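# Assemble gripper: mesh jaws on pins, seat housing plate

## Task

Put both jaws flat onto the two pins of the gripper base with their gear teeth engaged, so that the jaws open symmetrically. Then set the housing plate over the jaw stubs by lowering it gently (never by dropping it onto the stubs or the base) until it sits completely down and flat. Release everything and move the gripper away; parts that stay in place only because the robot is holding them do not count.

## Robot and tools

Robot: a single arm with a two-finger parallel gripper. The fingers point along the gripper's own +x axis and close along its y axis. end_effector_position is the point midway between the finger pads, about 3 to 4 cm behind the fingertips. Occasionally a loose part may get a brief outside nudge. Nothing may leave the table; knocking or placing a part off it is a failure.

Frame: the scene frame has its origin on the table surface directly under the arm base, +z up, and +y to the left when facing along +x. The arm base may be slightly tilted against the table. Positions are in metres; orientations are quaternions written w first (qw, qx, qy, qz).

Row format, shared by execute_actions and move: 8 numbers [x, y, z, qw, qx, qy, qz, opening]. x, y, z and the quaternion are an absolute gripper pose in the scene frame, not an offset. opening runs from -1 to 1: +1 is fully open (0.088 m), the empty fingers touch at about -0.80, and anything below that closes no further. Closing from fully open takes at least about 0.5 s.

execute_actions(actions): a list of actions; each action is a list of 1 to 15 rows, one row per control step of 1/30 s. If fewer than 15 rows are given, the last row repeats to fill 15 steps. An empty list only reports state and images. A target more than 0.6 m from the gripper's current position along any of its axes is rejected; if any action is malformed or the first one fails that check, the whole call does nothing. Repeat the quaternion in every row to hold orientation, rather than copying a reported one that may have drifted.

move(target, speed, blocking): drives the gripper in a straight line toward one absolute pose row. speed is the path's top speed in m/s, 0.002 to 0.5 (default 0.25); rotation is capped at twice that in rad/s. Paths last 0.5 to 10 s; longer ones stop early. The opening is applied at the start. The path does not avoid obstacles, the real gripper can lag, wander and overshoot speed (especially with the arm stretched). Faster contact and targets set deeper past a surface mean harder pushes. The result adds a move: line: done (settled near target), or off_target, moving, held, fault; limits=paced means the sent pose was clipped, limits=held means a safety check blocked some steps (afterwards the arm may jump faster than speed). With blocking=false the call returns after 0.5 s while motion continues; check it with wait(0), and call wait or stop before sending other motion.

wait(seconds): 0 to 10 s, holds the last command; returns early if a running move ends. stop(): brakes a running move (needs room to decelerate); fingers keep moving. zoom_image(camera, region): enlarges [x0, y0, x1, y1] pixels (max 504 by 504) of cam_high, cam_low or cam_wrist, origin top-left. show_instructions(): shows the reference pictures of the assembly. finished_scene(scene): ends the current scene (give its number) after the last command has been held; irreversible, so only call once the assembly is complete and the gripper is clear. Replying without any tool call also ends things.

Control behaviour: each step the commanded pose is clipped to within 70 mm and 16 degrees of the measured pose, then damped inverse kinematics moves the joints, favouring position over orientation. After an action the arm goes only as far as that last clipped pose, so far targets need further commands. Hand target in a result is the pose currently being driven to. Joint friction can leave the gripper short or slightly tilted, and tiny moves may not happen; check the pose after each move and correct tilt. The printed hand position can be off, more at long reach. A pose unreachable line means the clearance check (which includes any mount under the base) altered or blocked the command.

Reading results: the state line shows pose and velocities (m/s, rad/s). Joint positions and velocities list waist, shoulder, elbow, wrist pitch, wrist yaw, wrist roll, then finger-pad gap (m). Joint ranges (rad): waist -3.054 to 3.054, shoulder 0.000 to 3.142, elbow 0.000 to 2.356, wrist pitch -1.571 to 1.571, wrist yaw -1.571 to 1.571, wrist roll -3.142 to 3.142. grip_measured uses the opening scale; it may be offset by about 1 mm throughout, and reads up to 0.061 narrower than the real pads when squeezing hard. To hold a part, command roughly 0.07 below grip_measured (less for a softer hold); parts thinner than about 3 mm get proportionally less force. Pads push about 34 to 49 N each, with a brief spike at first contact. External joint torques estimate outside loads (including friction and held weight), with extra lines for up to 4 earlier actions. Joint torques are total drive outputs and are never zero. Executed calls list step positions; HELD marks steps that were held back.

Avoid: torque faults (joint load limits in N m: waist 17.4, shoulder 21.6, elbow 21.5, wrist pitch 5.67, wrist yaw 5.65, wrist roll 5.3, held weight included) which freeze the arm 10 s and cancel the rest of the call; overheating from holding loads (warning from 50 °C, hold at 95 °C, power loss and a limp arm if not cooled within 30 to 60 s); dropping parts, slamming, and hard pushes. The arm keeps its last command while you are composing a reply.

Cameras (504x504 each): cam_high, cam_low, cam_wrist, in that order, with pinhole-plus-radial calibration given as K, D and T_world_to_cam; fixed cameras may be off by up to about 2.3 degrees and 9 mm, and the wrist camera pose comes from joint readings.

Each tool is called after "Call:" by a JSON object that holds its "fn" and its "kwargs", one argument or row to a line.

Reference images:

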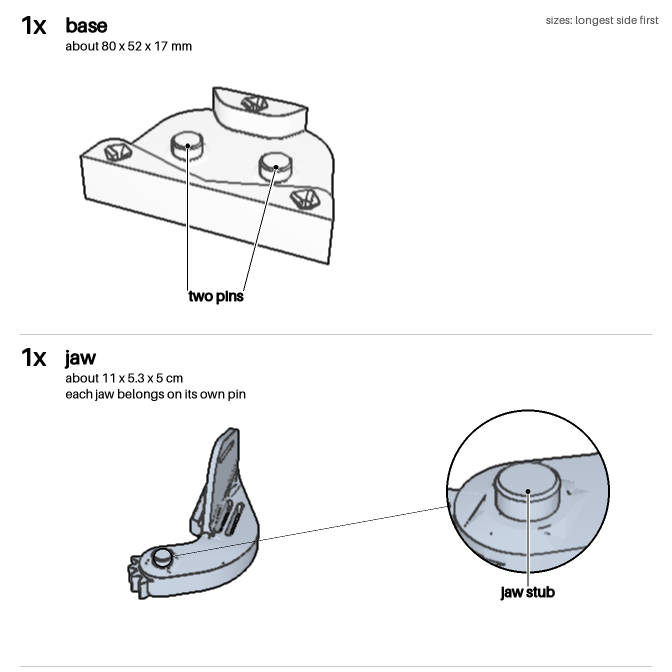

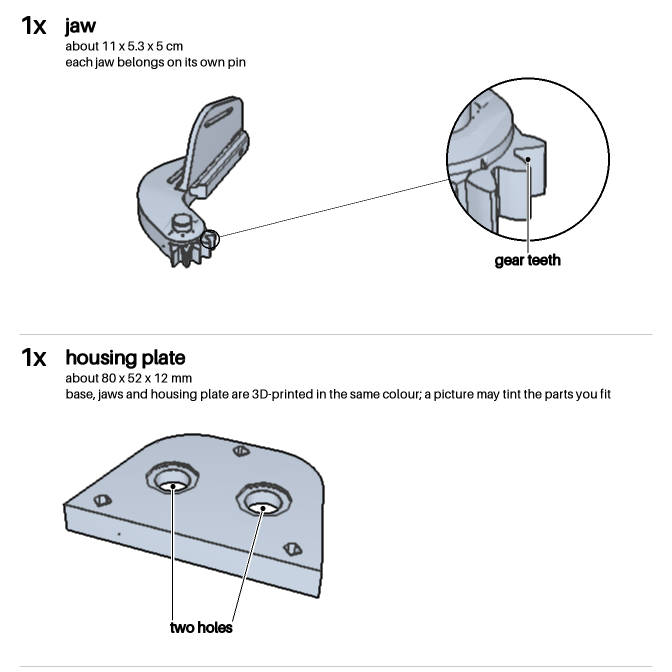

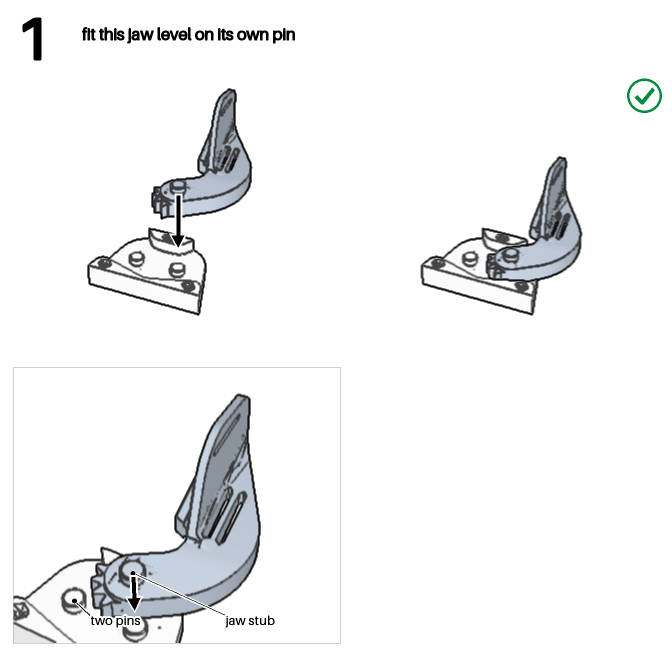

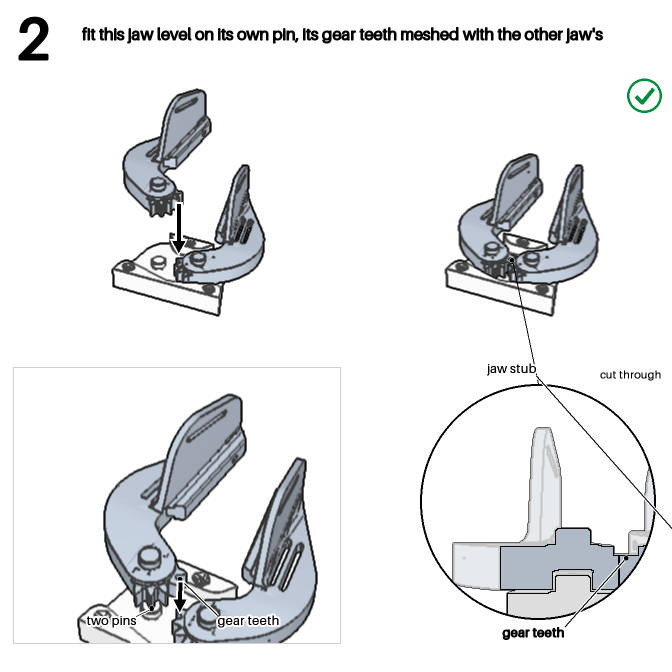

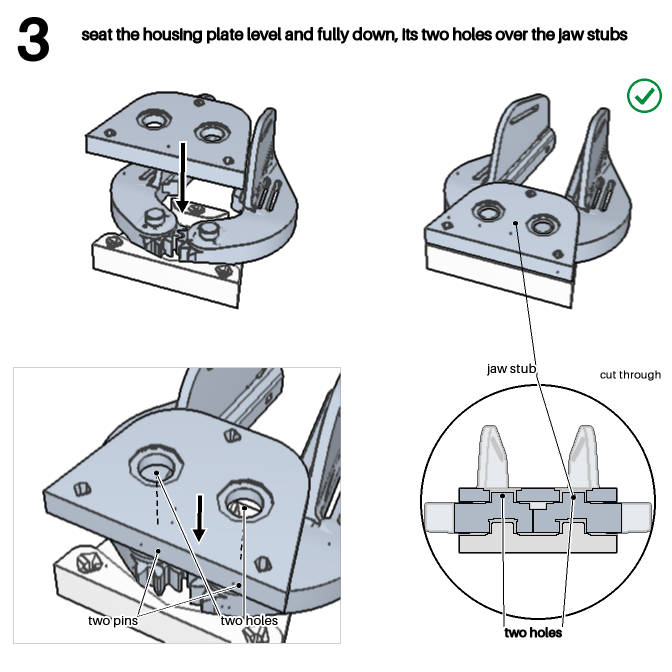

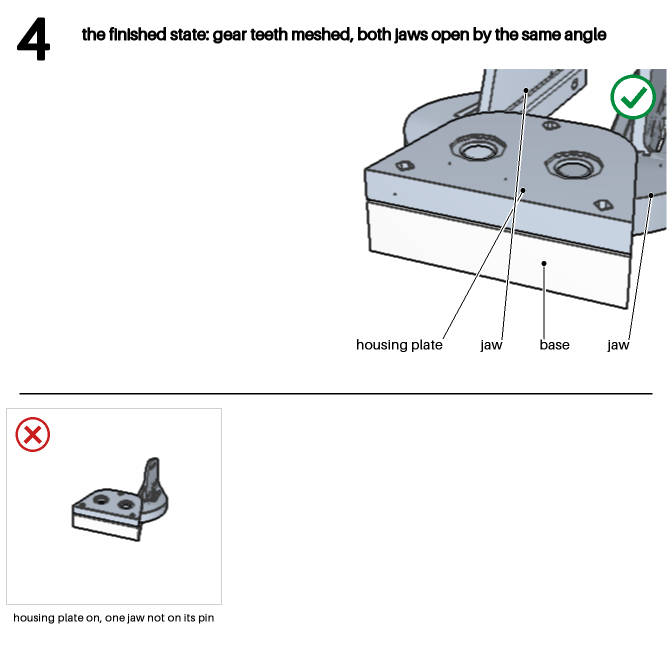

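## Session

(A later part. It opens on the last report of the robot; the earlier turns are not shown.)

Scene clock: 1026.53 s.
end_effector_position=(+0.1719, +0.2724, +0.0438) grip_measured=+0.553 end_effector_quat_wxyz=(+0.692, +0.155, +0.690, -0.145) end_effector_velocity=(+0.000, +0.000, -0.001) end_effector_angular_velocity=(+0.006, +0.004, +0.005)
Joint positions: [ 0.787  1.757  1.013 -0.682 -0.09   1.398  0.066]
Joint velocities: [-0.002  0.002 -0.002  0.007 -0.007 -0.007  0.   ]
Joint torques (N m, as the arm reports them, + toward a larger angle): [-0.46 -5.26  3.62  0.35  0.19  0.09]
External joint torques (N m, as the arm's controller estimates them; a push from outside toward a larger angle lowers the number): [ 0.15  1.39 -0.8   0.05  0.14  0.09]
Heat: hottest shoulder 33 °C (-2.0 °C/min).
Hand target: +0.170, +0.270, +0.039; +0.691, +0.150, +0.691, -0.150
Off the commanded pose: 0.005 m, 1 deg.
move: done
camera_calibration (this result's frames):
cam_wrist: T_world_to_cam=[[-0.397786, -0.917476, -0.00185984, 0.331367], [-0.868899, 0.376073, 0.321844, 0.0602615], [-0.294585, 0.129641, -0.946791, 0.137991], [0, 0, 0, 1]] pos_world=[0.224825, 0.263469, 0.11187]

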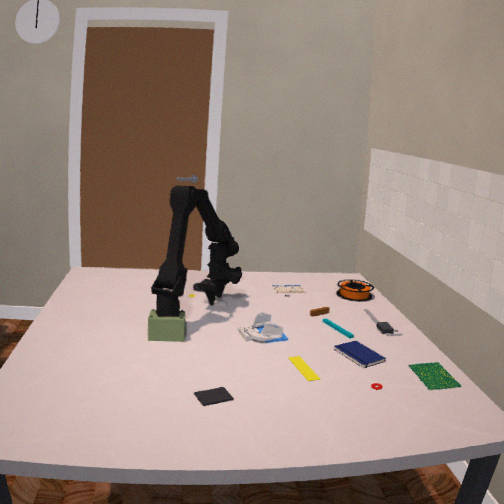

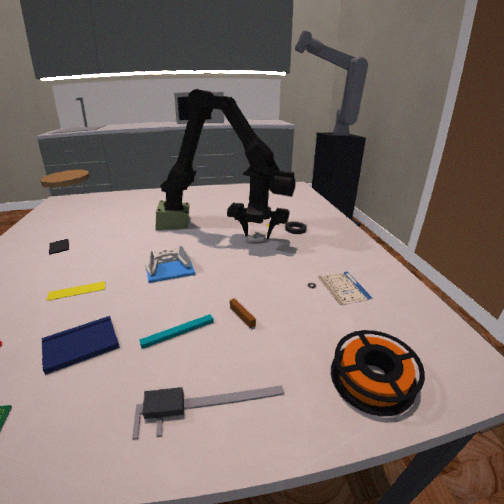

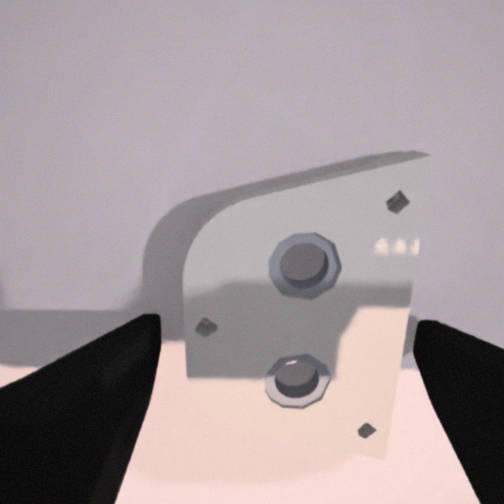

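Call:
{"fn": "move", "kwargs": {
  "target": [0.1765,0.2675,0.0400,0.6910,0.1500,0.6910,-0.1500,0.55],
  "speed": 0.02
}}

Scene clock: 1037.20 s.
end_effector_position=(+0.1754, +0.2697, +0.0429) grip_measured=+0.553 end_effector_quat_wxyz=(+0.692, +0.153, +0.690, -0.145) end_effector_velocity=(-0.000, -0.003, -0.001) end_effector_angular_velocity=(-0.006, +0.012, +0.014)
Joint positions: [ 0.773  1.761  1.013 -0.681 -0.09   1.382  0.066]
Joint velocities: [-0.007  0.002 -0.002 -0.007 -0.007 -0.022  0.   ]
Joint torques (N m, as the arm reports them, + toward a larger angle): [-1.02 -5.23  4.47  0.11  0.14 -0.05]
External joint torques (N m, as the arm's controller estimates them; a push from outside toward a larger angle lowers the number): [-0.37  1.42  0.07 -0.18  0.09 -0.05]
Heat: hottest shoulder 33 °C (-1.0 °C/min).
Hand target: +0.176, +0.268, +0.040; +0.691, +0.150, +0.691, -0.150
Off the commanded pose: 0.004 m, 1 deg.
move: done
camera_calibration (this result's frames):
cam_wrist: T_world_to_cam=[[-0.395421, -0.9185, 0.000234676, 0.330113], [-0.86996, 0.374606, 0.320688, 0.0652467], [-0.29464, 0.126603, -0.947185, 0.139462], [0, 0, 0, 1]] pos_world=[0.228387, 0.261111, 0.111095]

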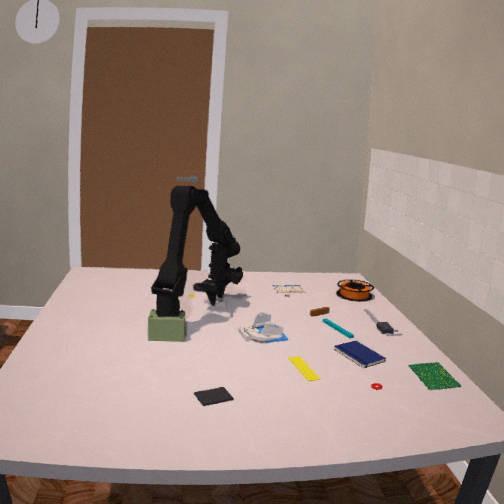

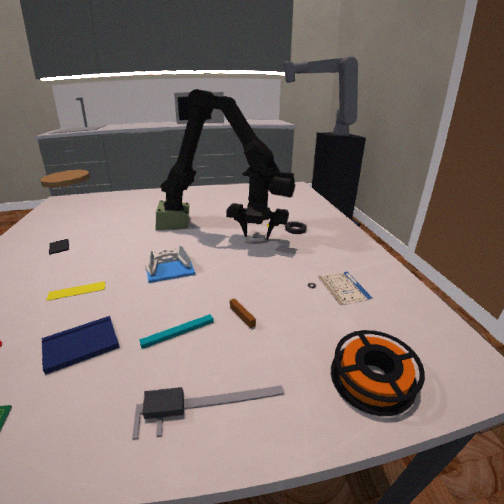

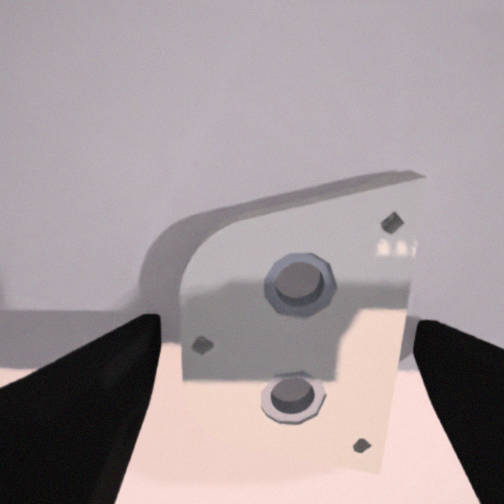

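Call:
{"fn": "execute_actions", "kwargs": {
  "actions": [
    [[0.1765,0.2675,0.0400,0.6910,0.1500,0.6910,-0.1500,0.45],[0.1765,0.2675,0.0400,0.6910,0.1500,0.6910,-0.1500,0.42],[0.1765,0.2675,0.0400,0.6910,0.1500,0.6910,-0.1500,0.39],[0.1765,0.2675,0.0400,0.6910,0.1500,0.6910,-0.1500,0.36],[0.1765,0.2675,0.0400,0.6910,0.1500,0.6910,-0.1500,0.34],[0.1765,0.2675,0.0400,0.6910,0.1500,0.6910,-0.1500,0.32],[0.1765,0.2675,0.0400,0.6910,0.1500,0.6910,-0.1500,0.30],[0.1765,0.2675,0.0400,0.6910,0.1500,0.6910,-0.1500,0.28],[0.1765,0.2675,0.0400,0.6910,0.1500,0.6910,-0.1500,0.26],[0.1765,0.2675,0.0400,0.6910,0.1500,0.6910,-0.1500,0.24],[0.1765,0.2675,0.0400,0.6910,0.1500,0.6910,-0.1500,0.22],[0.1765,0.2675,0.0400,0.6910,0.1500,0.6910,-0.1500,0.20]],
    [[0.1765,0.2675,0.0400,0.6910,0.1500,0.6910,-0.1500,0.16]]
  ]
}}

Scene clock: 1047.33 s.
end_effector_position=(+0.1759, +0.2691, +0.0428) grip_measured=+0.205 end_effector_quat_wxyz=(+0.692, +0.153, +0.690, -0.146) end_effector_velocity=(-0.003, -0.004, +0.000) end_effector_angular_velocity=(-0.014, +0.018, +0.003)
Joint positions: [ 0.771  1.762  1.013 -0.682 -0.09   1.381  0.049]
Joint velocities: [-0.002 -0.002 -0.002 -0.022 -0.007 -0.007 -0.   ]
Joint torques (N m, as the arm reports them, + toward a larger angle): [-0.93 -5.12  4.66  0.14  0.09 -0.07]
External joint torques (N m, as the arm's controller estimates them; a push from outside toward a larger angle lowers the number): [-0.33  1.57  0.22 -0.16  0.04 -0.07]
External joint torques at the end of the 1st action: [-0.35  1.39  0.42 -0.18  0.07 -0.12]
Heat: hottest shoulder 32 °C (-1.0 °C/min).
Hand target: +0.176, +0.267, +0.040; +0.691, +0.150, +0.691, -0.150
Off the commanded pose: 0.003 m, 1 deg.
Step readings (end_effector_position; steps 1 to 15: 1st action; 16 to 30: 2nd action):
0: (+0.1755, +0.2696, +0.0429)
1: (+0.1755, +0.2696, +0.0428)
2: (+0.1756, +0.2695, +0.0428)
4: (+0.1758, +0.2694, +0.0429)
8: (+0.1760, +0.2692, +0.0428)
15: (+0.1760, +0.2692, +0.0428)
16: (+0.1760, +0.2692, +0.0428)
17: (+0.1760, +0.2692, +0.0428)
19: (+0.1759, +0.2691, +0.0428)
23: (+0.1759, +0.2691, +0.0428)
30: end_effector_position above
camera_calibration (this result's frames):
cam_wrist: T_world_to_cam=[[-0.396919, -0.917852, 0.00158793, 0.329769], [-0.869182, 0.376427, 0.320663, 0.0653248], [-0.294919, 0.125897, -0.947192, 0.139771], [0, 0, 0, 1]] pos_world=[0.228892, 0.260493, 0.110919]

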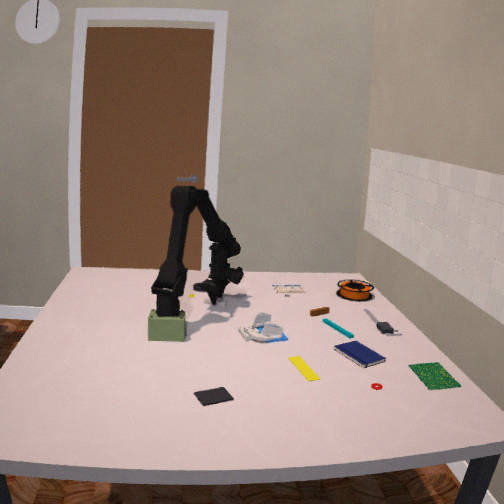

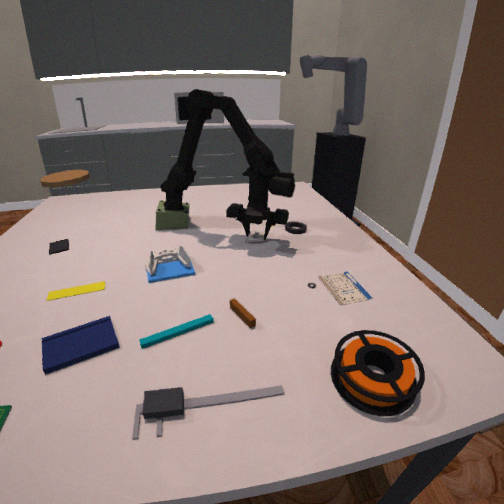

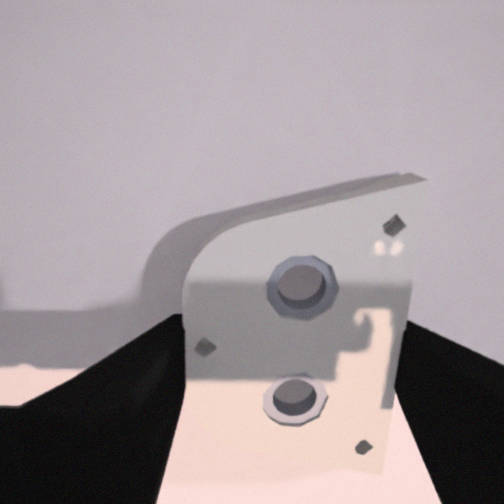

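Call:
{"fn": "move", "kwargs": {
  "target": [0.176,0.268,0.125,0.6910,0.1500,0.6910,-0.1500,0.13],
  "speed": 0.1
}}

Call:
{"fn": "move", "kwargs": {
  "target": [0.258,-0.0165,0.12,0.5456,0.4498,0.5456,-0.4498,0.13],
  "speed": 0.2
}}

Scene clock: 1069.83 s.
end_effector_position=(+0.1731, +0.2645, +0.1180) grip_measured=+0.205 end_effector_quat_wxyz=(+0.688, +0.143, +0.694, -0.158) end_effector_velocity=(-0.000, +0.001, +0.005) end_effector_angular_velocity=(+0.002, +0.007, -0.010)
Joint positions: [ 0.748  1.632  1.182 -1.016 -0.09   1.359  0.049]
Joint velocities: [-0.002 -0.002  0.017 -0.022 -0.007  0.007 -0.   ]
Joint torques (N m, as the arm reports them, + toward a larger angle): [-0.92 -7.6   6.45  0.04  0.03 -0.12]
External joint torques (N m, as the arm's controller estimates them; a push from outside toward a larger angle lowers the number): [-0.31 -1.15  1.3  -0.23 -0.02 -0.12]
Heat: hottest shoulder 33 °C (+0.0 °C/min).
Hand target: +0.175, +0.267, +0.125; +0.691, +0.150, +0.691, -0.150
Off the commanded pose: 0.008 m, 1 deg.
move: done
camera_calibration (this result's frames):
cam_wrist: T_world_to_cam=[[-0.399635, -0.916004, 0.0350601, 0.320347], [-0.862263, 0.388619, 0.324774, 0.0356096], [-0.311119, 0.0995598, -0.945142, 0.220256], [0, 0, 0, 1]] pos_world=[0.227252, 0.257672, 0.185376]

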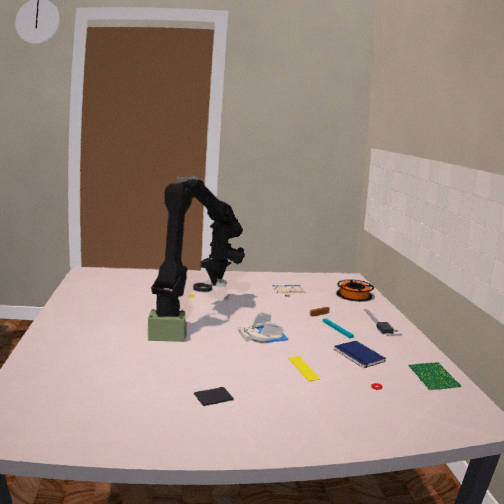

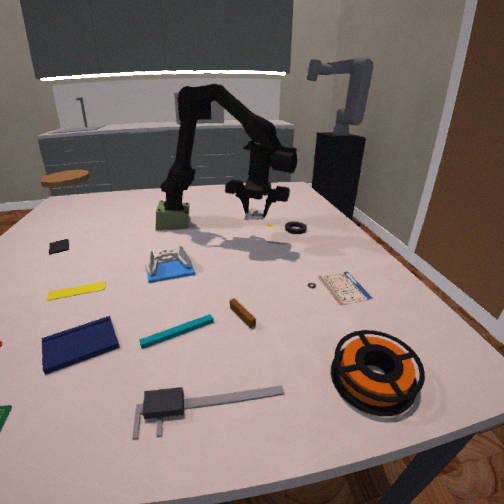

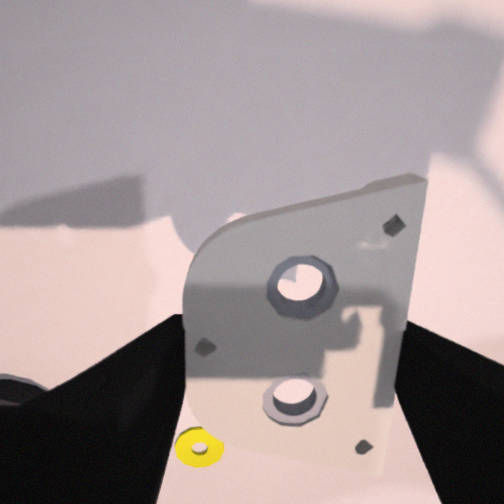

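Scene clock: 1072.70 s.
end_effector_position=(+0.2536, -0.0177, +0.1187) grip_measured=+0.205 end_effector_quat_wxyz=(+0.549, +0.445, +0.543, -0.453) end_effector_velocity=(+0.002, -0.005, +0.001) end_effector_angular_velocity=(-0.009, -0.008, -0.004)
Joint positions: [-0.365  1.592  0.963 -0.965 -0.14   1.188  0.049]
Joint velocities: [-0.012  0.002  0.002  0.007  0.007 -0.007 -0.   ]
Joint torques (N m, as the arm reports them, + toward a larger angle): [-1.19 -3.95  6.52  0.32 -0.06 -0.08]
External joint torques (N m, as the arm's controller estimates them; a push from outside toward a larger angle lowers the number): [-0.27  1.15  1.4   0.01 -0.12 -0.08]
Heat: hottest shoulder 33 °C (+0.0 °C/min).
Hand target: +0.257, -0.019, +0.120; +0.550, +0.448, +0.541, -0.451
Off the commanded pose: 0.005 m, 1 deg.
move: done
camera_calibration (this result's frames):
cam_wrist: T_world_to_cam=[[-0.977759, -0.20916, 0.0154465, 0.255438], [-0.194375, 0.931376, 0.307828, 0.0566862], [-0.0787717, 0.297979, -0.951317, 0.219466], [0, 0, 0, 1]] pos_world=[0.278063, -0.0647648, 0.187386]

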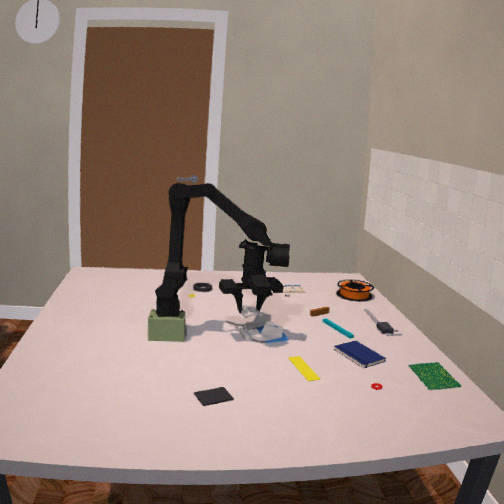

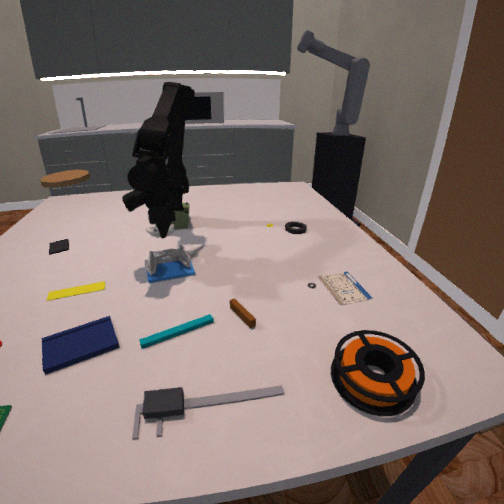

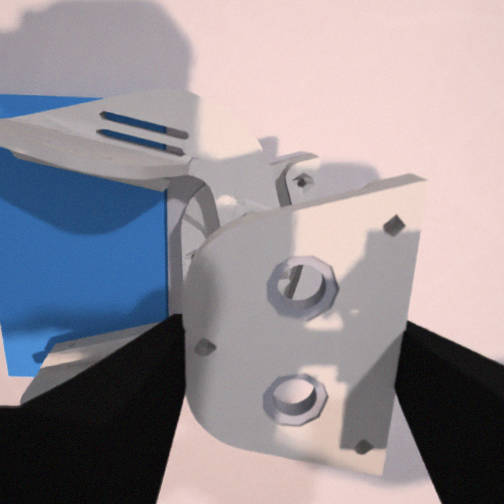

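Call:
{"fn": "move", "kwargs": {
  "target": [0.2615,-0.0155,0.076,0.5456,0.4498,0.5456,-0.4498,0.13],
  "speed": 0.04
}}

Scene clock: 1090.27 s.
end_effector_position=(+0.2643, -0.0165, +0.0798) grip_measured=+0.205 end_effector_quat_wxyz=(+0.551, +0.451, +0.542, -0.448) end_effector_velocity=(-0.003, -0.001, -0.001) end_effector_angular_velocity=(-0.005, +0.013, +0.003)
Joint positions: [-0.337  1.689  0.896 -0.787 -0.152  1.218  0.049]
Joint velocities: [-0.002  0.002 -0.002 -0.007  0.007 -0.007 -0.   ]
Joint torques (N m, as the arm reports them, + toward a larger angle): [-0.65 -4.33  3.84  0.39 -0.09  0.08]
External joint torques (N m, as the arm's controller estimates them; a push from outside toward a larger angle lowers the number): [ 0.32  1.07 -0.86  0.09 -0.15  0.08]
Heat: hottest shoulder 32 °C (-1.0 °C/min).
Hand target: +0.262, -0.016, +0.076; +0.546, +0.450, +0.546, -0.449
Off the commanded pose: 0.005 m, 1 deg.
move: done
camera_calibration (this result's frames):
cam_wrist: T_world_to_cam=[[-0.977676, -0.210113, 0.00135927, 0.267884], [-0.199063, 0.928289, 0.314091, 0.0702822], [-0.0672566, 0.306809, -0.949392, 0.179836], [0, 0, 0, 1]] pos_world=[0.287989, -0.0641315, 0.148296]

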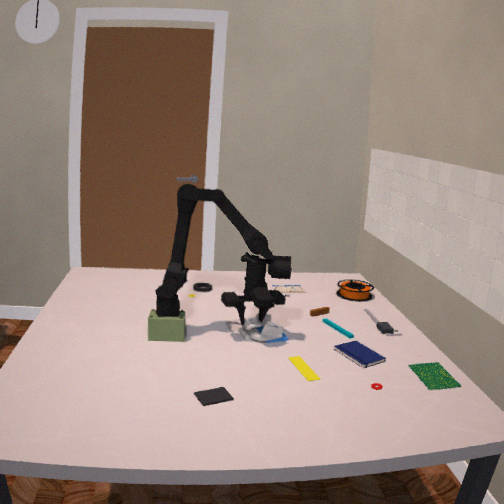

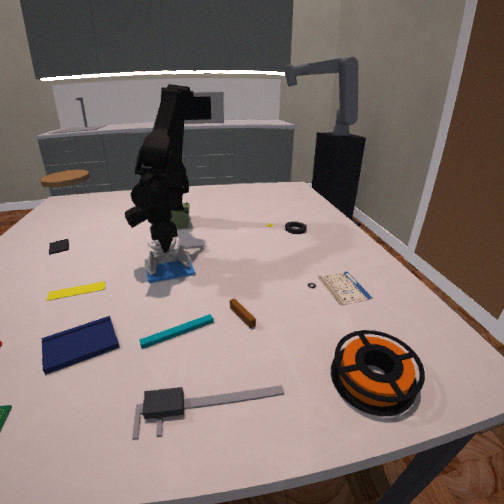

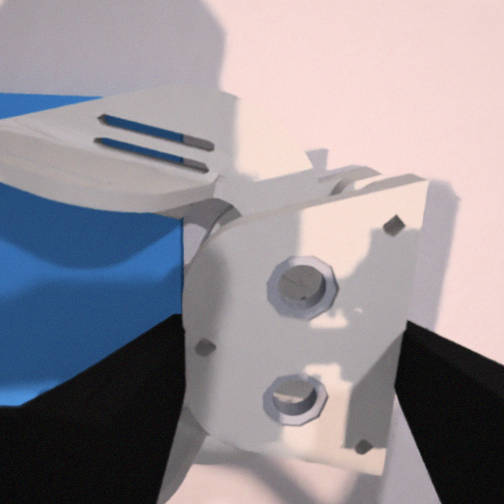

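Call:
{"fn": "zoom_image", "kwargs": {
  "camera": "cam_wrist",
  "region": [170, 140, 470, 480]
}}

Region (170, 140, 470, 480) of cam_wrist's 504x504 image, scaled by 1.482, with more detail than that image has; it fills the left 445 columns of this view, and the rest is white.

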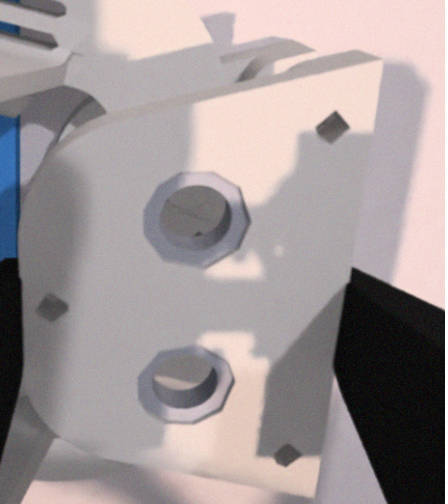

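Call:
{"fn": "move", "kwargs": {
  "target": [0.2615,-0.0155,0.0665,0.5456,0.4498,0.5456,-0.4498,0.13],
  "speed": 0.015
}}

Call:
{"fn": "zoom_image", "kwargs": {
  "camera": "cam_wrist",
  "region": [230, 150, 450, 450]
}}

Scene clock: 1101.10 s.
end_effector_position=(+0.2641, -0.0165, +0.0699) grip_measured=+0.205 end_effector_quat_wxyz=(+0.550, +0.451, +0.542, -0.448) end_effector_velocity=(-0.004, +0.003, -0.002) end_effector_angular_velocity=(+0.024, +0.013, +0.003)
Joint positions: [-0.331  1.71   0.875 -0.744 -0.152  1.224  0.049]
Joint velocities: [-0.002  0.002 -0.007 -0.007 -0.022 -0.007 -0.   ]
Joint torques (N m, as the arm reports them, + toward a larger angle): [-0.85 -4.3   3.71  0.36 -0.1   0.09]
External joint torques (N m, as the arm's controller estimates them; a push from outside toward a larger angle lowers the number): [ 0.13  1.18 -0.91  0.05 -0.15  0.09]
Heat: hottest shoulder 31 °C (-2.0 °C/min).
Hand target: +0.262, -0.016, +0.066; +0.545, +0.450, +0.546, -0.450
Off the commanded pose: 0.004 m, 1 deg.
move: done
camera_calibration (this result's frames):
cam_wrist: T_world_to_cam=[[-0.977849, -0.2093, 0.00218083, 0.267628], [-0.19802, 0.928425, 0.31435, 0.0730151], [-0.0678182, 0.306955, -0.949305, 0.170569], [0, 0, 0, 1]] pos_world=[0.287726, -0.0641315, 0.138386]

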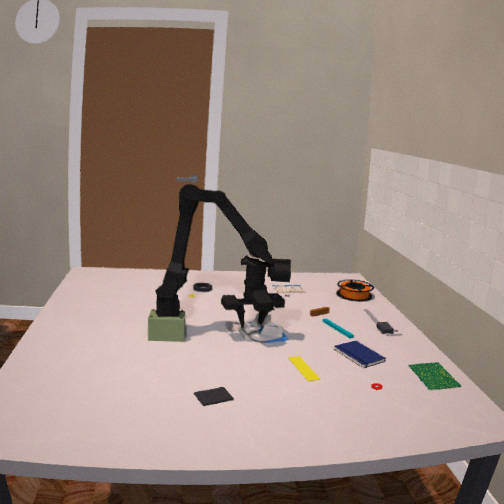

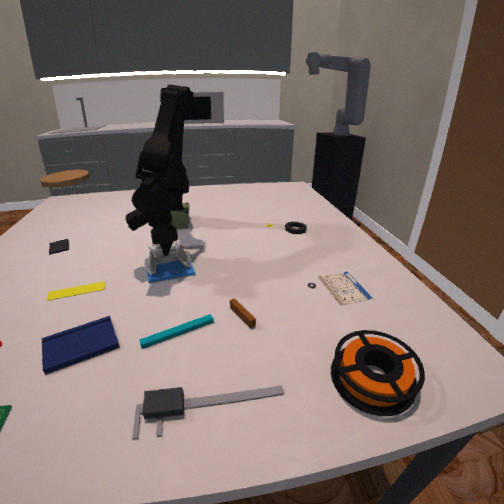

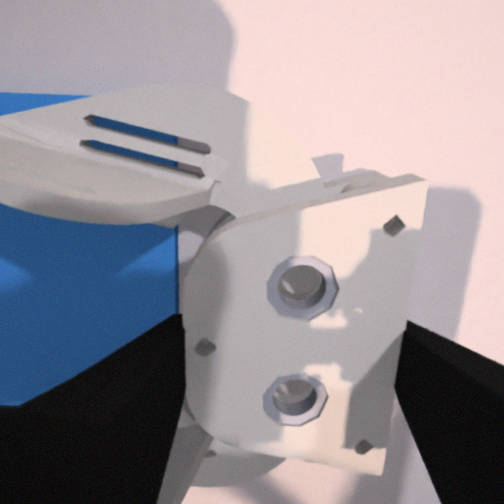

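Region (230, 150, 450, 450) of cam_wrist's 504x504 image, scaled by 1.680, with more detail than that image has; it fills the left 370 columns of this view, and the rest is white.

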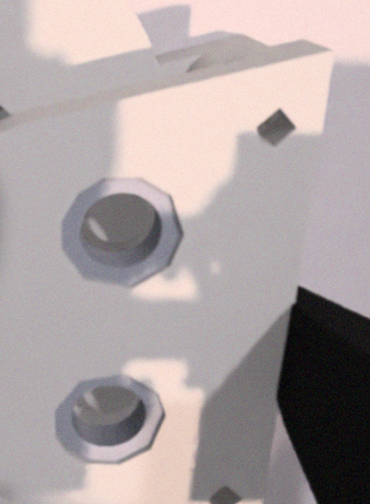

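Call:
{"fn": "zoom_image", "kwargs": {
  "camera": "cam_wrist",
  "region": [260, 245, 345, 330]
}}

Call:
{"fn": "zoom_image", "kwargs": {
  "camera": "cam_wrist",
  "region": [255, 360, 340, 445]
}}

Region (260, 245, 345, 330) of cam_wrist's 504x504 image, scaled by 5.929, with more detail than that image has.

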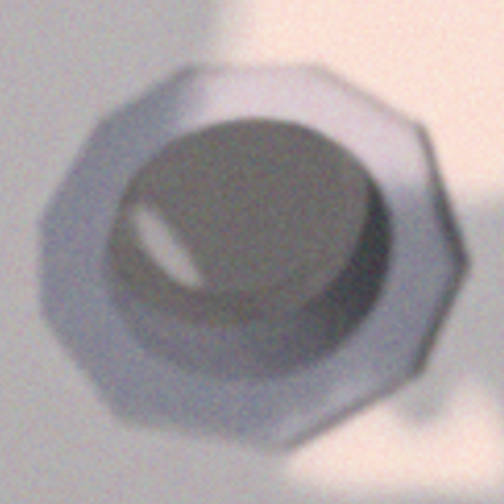

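Region (255, 360, 340, 445) of cam_wrist's 504x504 image, scaled by 5.929, with more detail than that image has.

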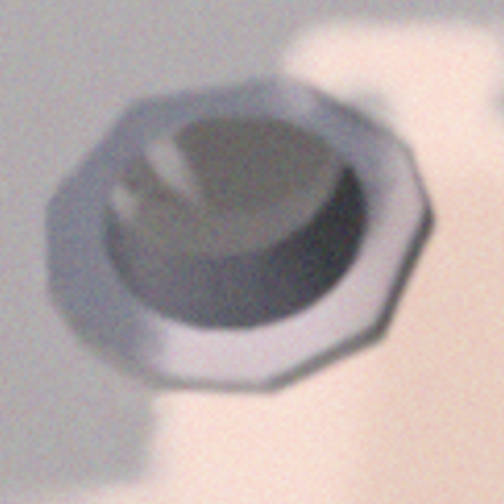

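Call:
{"fn": "move", "kwargs": {
  "target": [0.2592,-0.0118,0.0665,0.5456,0.4498,0.5456,-0.4498,0.13],
  "speed": 0.01
}}

Call:
{"fn": "zoom_image", "kwargs": {
  "camera": "cam_wrist",
  "region": [260, 245, 345, 330]
}}

Call:
{"fn": "zoom_image", "kwargs": {
  "camera": "cam_wrist",
  "region": [255, 360, 340, 445]
}}

Scene clock: 1155.77 s.
end_effector_position=(+0.2609, -0.0131, +0.0671) grip_measured=+0.205 end_effector_quat_wxyz=(+0.547, +0.449, +0.545, -0.450) end_effector_velocity=(-0.001, +0.002, -0.001) end_effector_angular_velocity=(+0.007, -0.003, +0.010)
Joint positions: [-0.319  1.711  0.864 -0.742 -0.153  1.236  0.049]
Joint velocities: [ 0.002 -0.002 -0.007  0.007 -0.007 -0.007 -0.   ]
Joint torques (N m, as the arm reports them, + toward a larger angle): [-0.77 -5.64  3.58  0.32 -0.08  0.05]
External joint torques (N m, as the arm's controller estimates them; a push from outside toward a larger angle lowers the number): [ 0.15 -0.22 -1.    0.02 -0.13  0.05]
Heat: hottest shoulder 31 °C (+0.0 °C/min).
Hand target: +0.259, -0.012, +0.067; +0.546, +0.450, +0.546, -0.450
Off the commanded pose: 0.002 m, 0 deg.
move: done
camera_calibration (this result's frames):
cam_wrist: T_world_to_cam=[[-0.97809, -0.207841, 0.0119538, 0.264685], [-0.193344, 0.928157, 0.318029, 0.0686967], [-0.0771945, 0.30875, -0.948006, 0.169023], [0, 0, 0, 1]] pos_world=[0.285215, -0.0609348, 0.135223]

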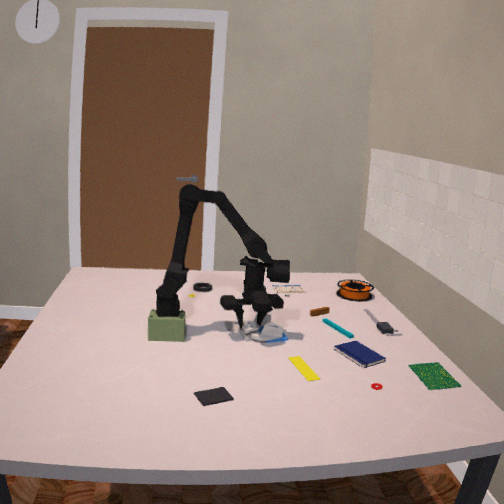

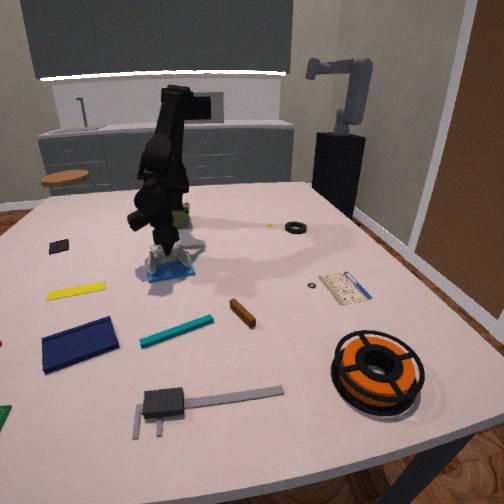

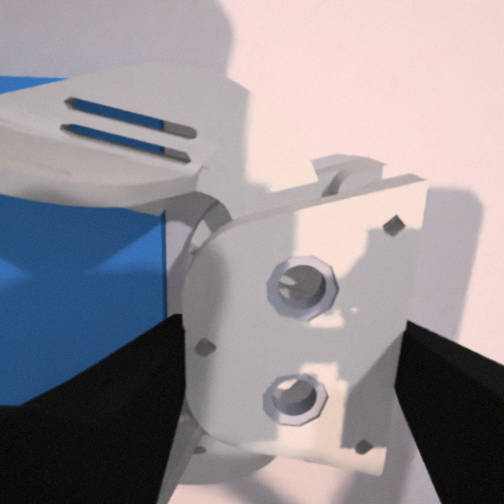

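Region (260, 245, 345, 330) of cam_wrist's 504x504 image, scaled by 5.929, with more detail than that image has.

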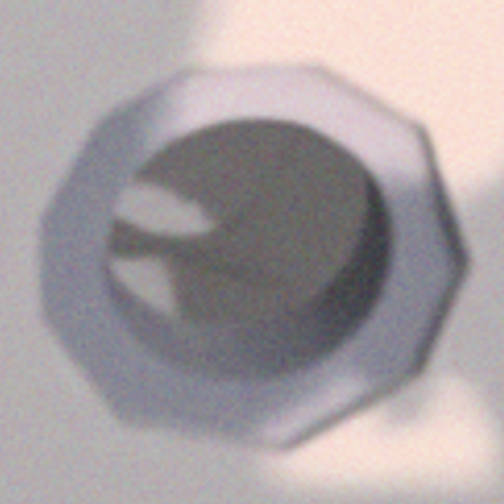

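Region (255, 360, 340, 445) of cam_wrist's 504x504 image, scaled by 5.929, with more detail than that image has.

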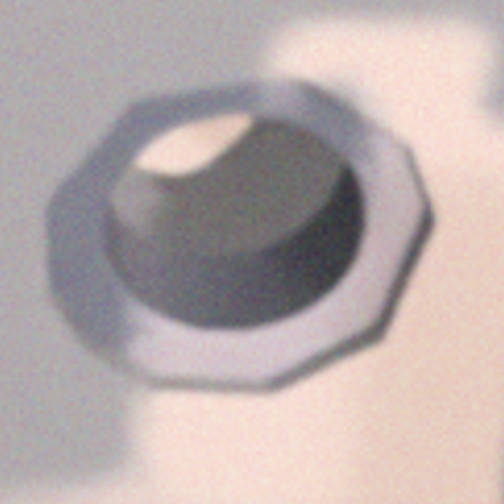

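Call:
{"fn": "move", "kwargs": {
  "target": [0.2600,-0.0118,0.074,0.5456,0.4498,0.5456,-0.4498,0.13],
  "speed": 0.015
}}

Call:
{"fn": "move", "kwargs": {
  "target": [0.2597,-0.0118,0.0645,0.5456,0.4498,0.5456,-0.4498,0.13],
  "speed": 0.01
}}

Call:
{"fn": "zoom_image", "kwargs": {
  "camera": "cam_wrist",
  "region": [260, 245, 345, 330]
}}

Call:
{"fn": "zoom_image", "kwargs": {
  "camera": "cam_wrist",
  "region": [255, 360, 340, 445]
}}

Scene clock: 1195.10 s.
end_effector_position=(+0.2553, -0.0120, +0.0684) grip_measured=+0.205 end_effector_quat_wxyz=(+0.539, +0.446, +0.551, -0.455) end_effector_velocity=(-0.003, +0.003, +0.002) end_effector_angular_velocity=(+0.023, +0.008, -0.012)
Joint positions: [-0.318  1.705  0.864 -0.77  -0.153  1.237  0.049]
Joint velocities: [-0.002 -0.007  0.002 -0.022 -0.022  0.007  0.   ]
Joint torques (N m, as the arm reports them, + toward a larger angle): [-1.12 -6.46  5.93  0.05 -0.08 -0.01]
External joint torques (N m, as the arm's controller estimates them; a push from outside toward a larger angle lowers the number): [-0.19 -1.12  1.41 -0.2  -0.12 -0.01]
Heat: hottest shoulder 32 °C (+1.0 °C/min).
Hand target: +0.260, -0.012, +0.074; +0.546, +0.450, +0.546, -0.450
Off the commanded pose: 0.007 m, 1 deg.
move: done
camera_calibration (this result's frames):
cam_wrist: T_world_to_cam=[[-0.978314, -0.204442, 0.0332478, 0.258048], [-0.182832, 0.927794, 0.325224, 0.0629767], [-0.0973365, 0.312093, -0.945052, 0.174476], [0, 0, 0, 1]] pos_world=[0.280949, -0.0601265, 0.135828]

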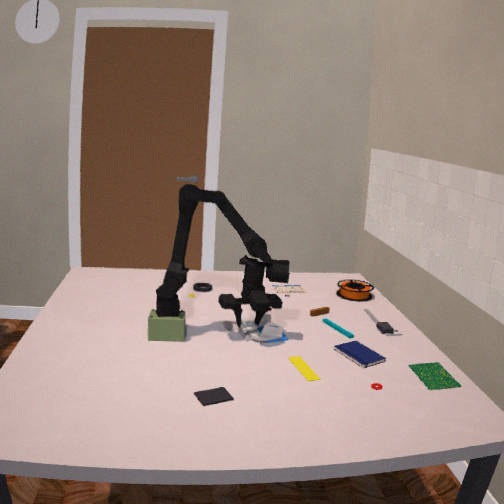

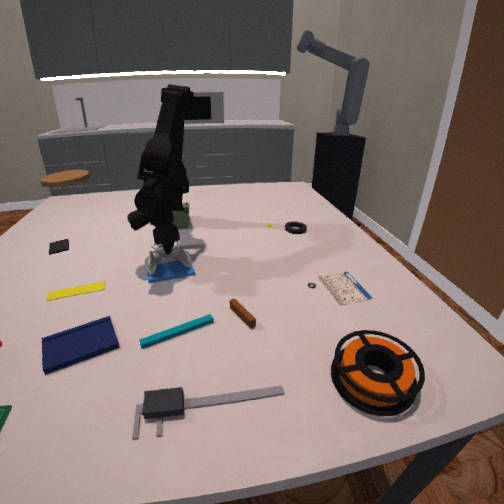

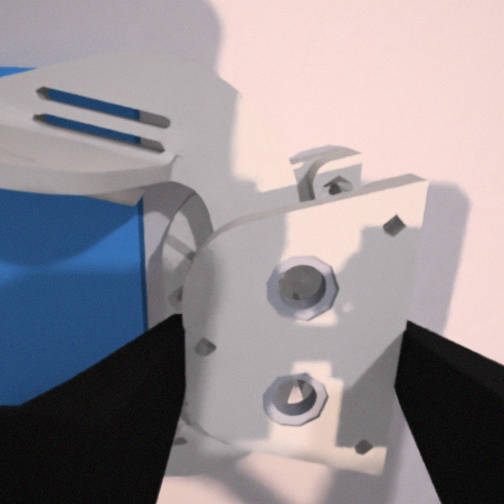

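Scene clock: 1196.40 s.
end_effector_position=(+0.2622, -0.0128, +0.0679) grip_measured=+0.205 end_effector_quat_wxyz=(+0.550, +0.451, +0.542, -0.448) end_effector_velocity=(+0.001, +0.004, -0.000) end_effector_angular_velocity=(+0.021, -0.010, +0.011)
Joint positions: [-0.317  1.705  0.862 -0.734 -0.153  1.238  0.049]
Joint velocities: [ 0.002 -0.002 -0.002  0.007 -0.022 -0.007  0.   ]
Joint torques (N m, as the arm reports them, + toward a larger angle): [-0.87 -4.3   3.74  0.34 -0.05  0.15]
External joint torques (N m, as the arm's controller estimates them; a push from outside toward a larger angle lowers the number): [ 0.05  1.1  -0.87  0.02 -0.09  0.15]
Heat: hottest shoulder 32 °C (+1.0 °C/min).
Hand target: +0.260, -0.012, +0.065; +0.546, +0.450, +0.546, -0.450
Off the commanded pose: 0.004 m, 1 deg.
move: done
camera_calibration (this result's frames):
cam_wrist: T_world_to_cam=[[-0.977821, -0.20943, 0.00227238, 0.266605], [-0.198093, 0.928304, 0.31466, 0.0698334], [-0.0680087, 0.307231, -0.949202, 0.167467], [0, 0, 0, 1]] pos_world=[0.285915, -0.0604426, 0.13638]

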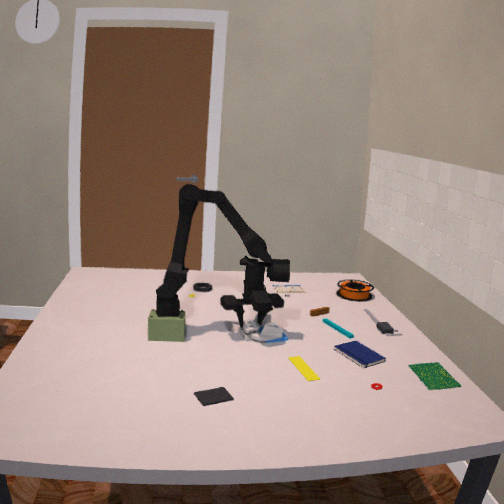

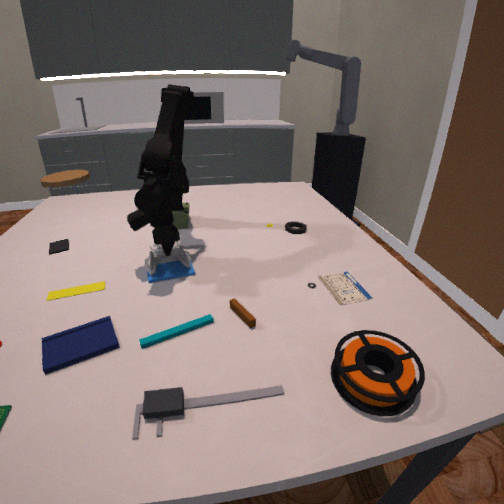

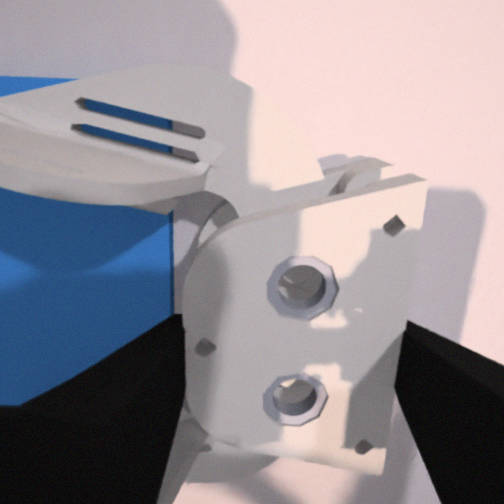

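Region (260, 245, 345, 330) of cam_wrist's 504x504 image, scaled by 5.929, with more detail than that image has.

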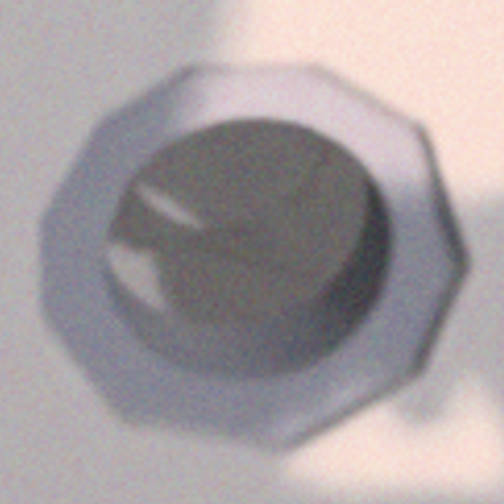

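Region (255, 360, 340, 445) of cam_wrist's 504x504 image, scaled by 5.929, with more detail than that image has.

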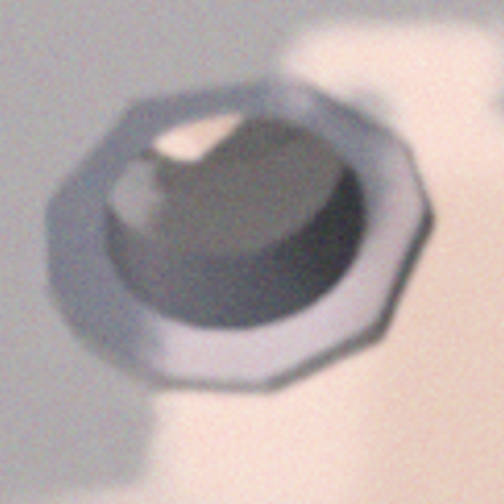

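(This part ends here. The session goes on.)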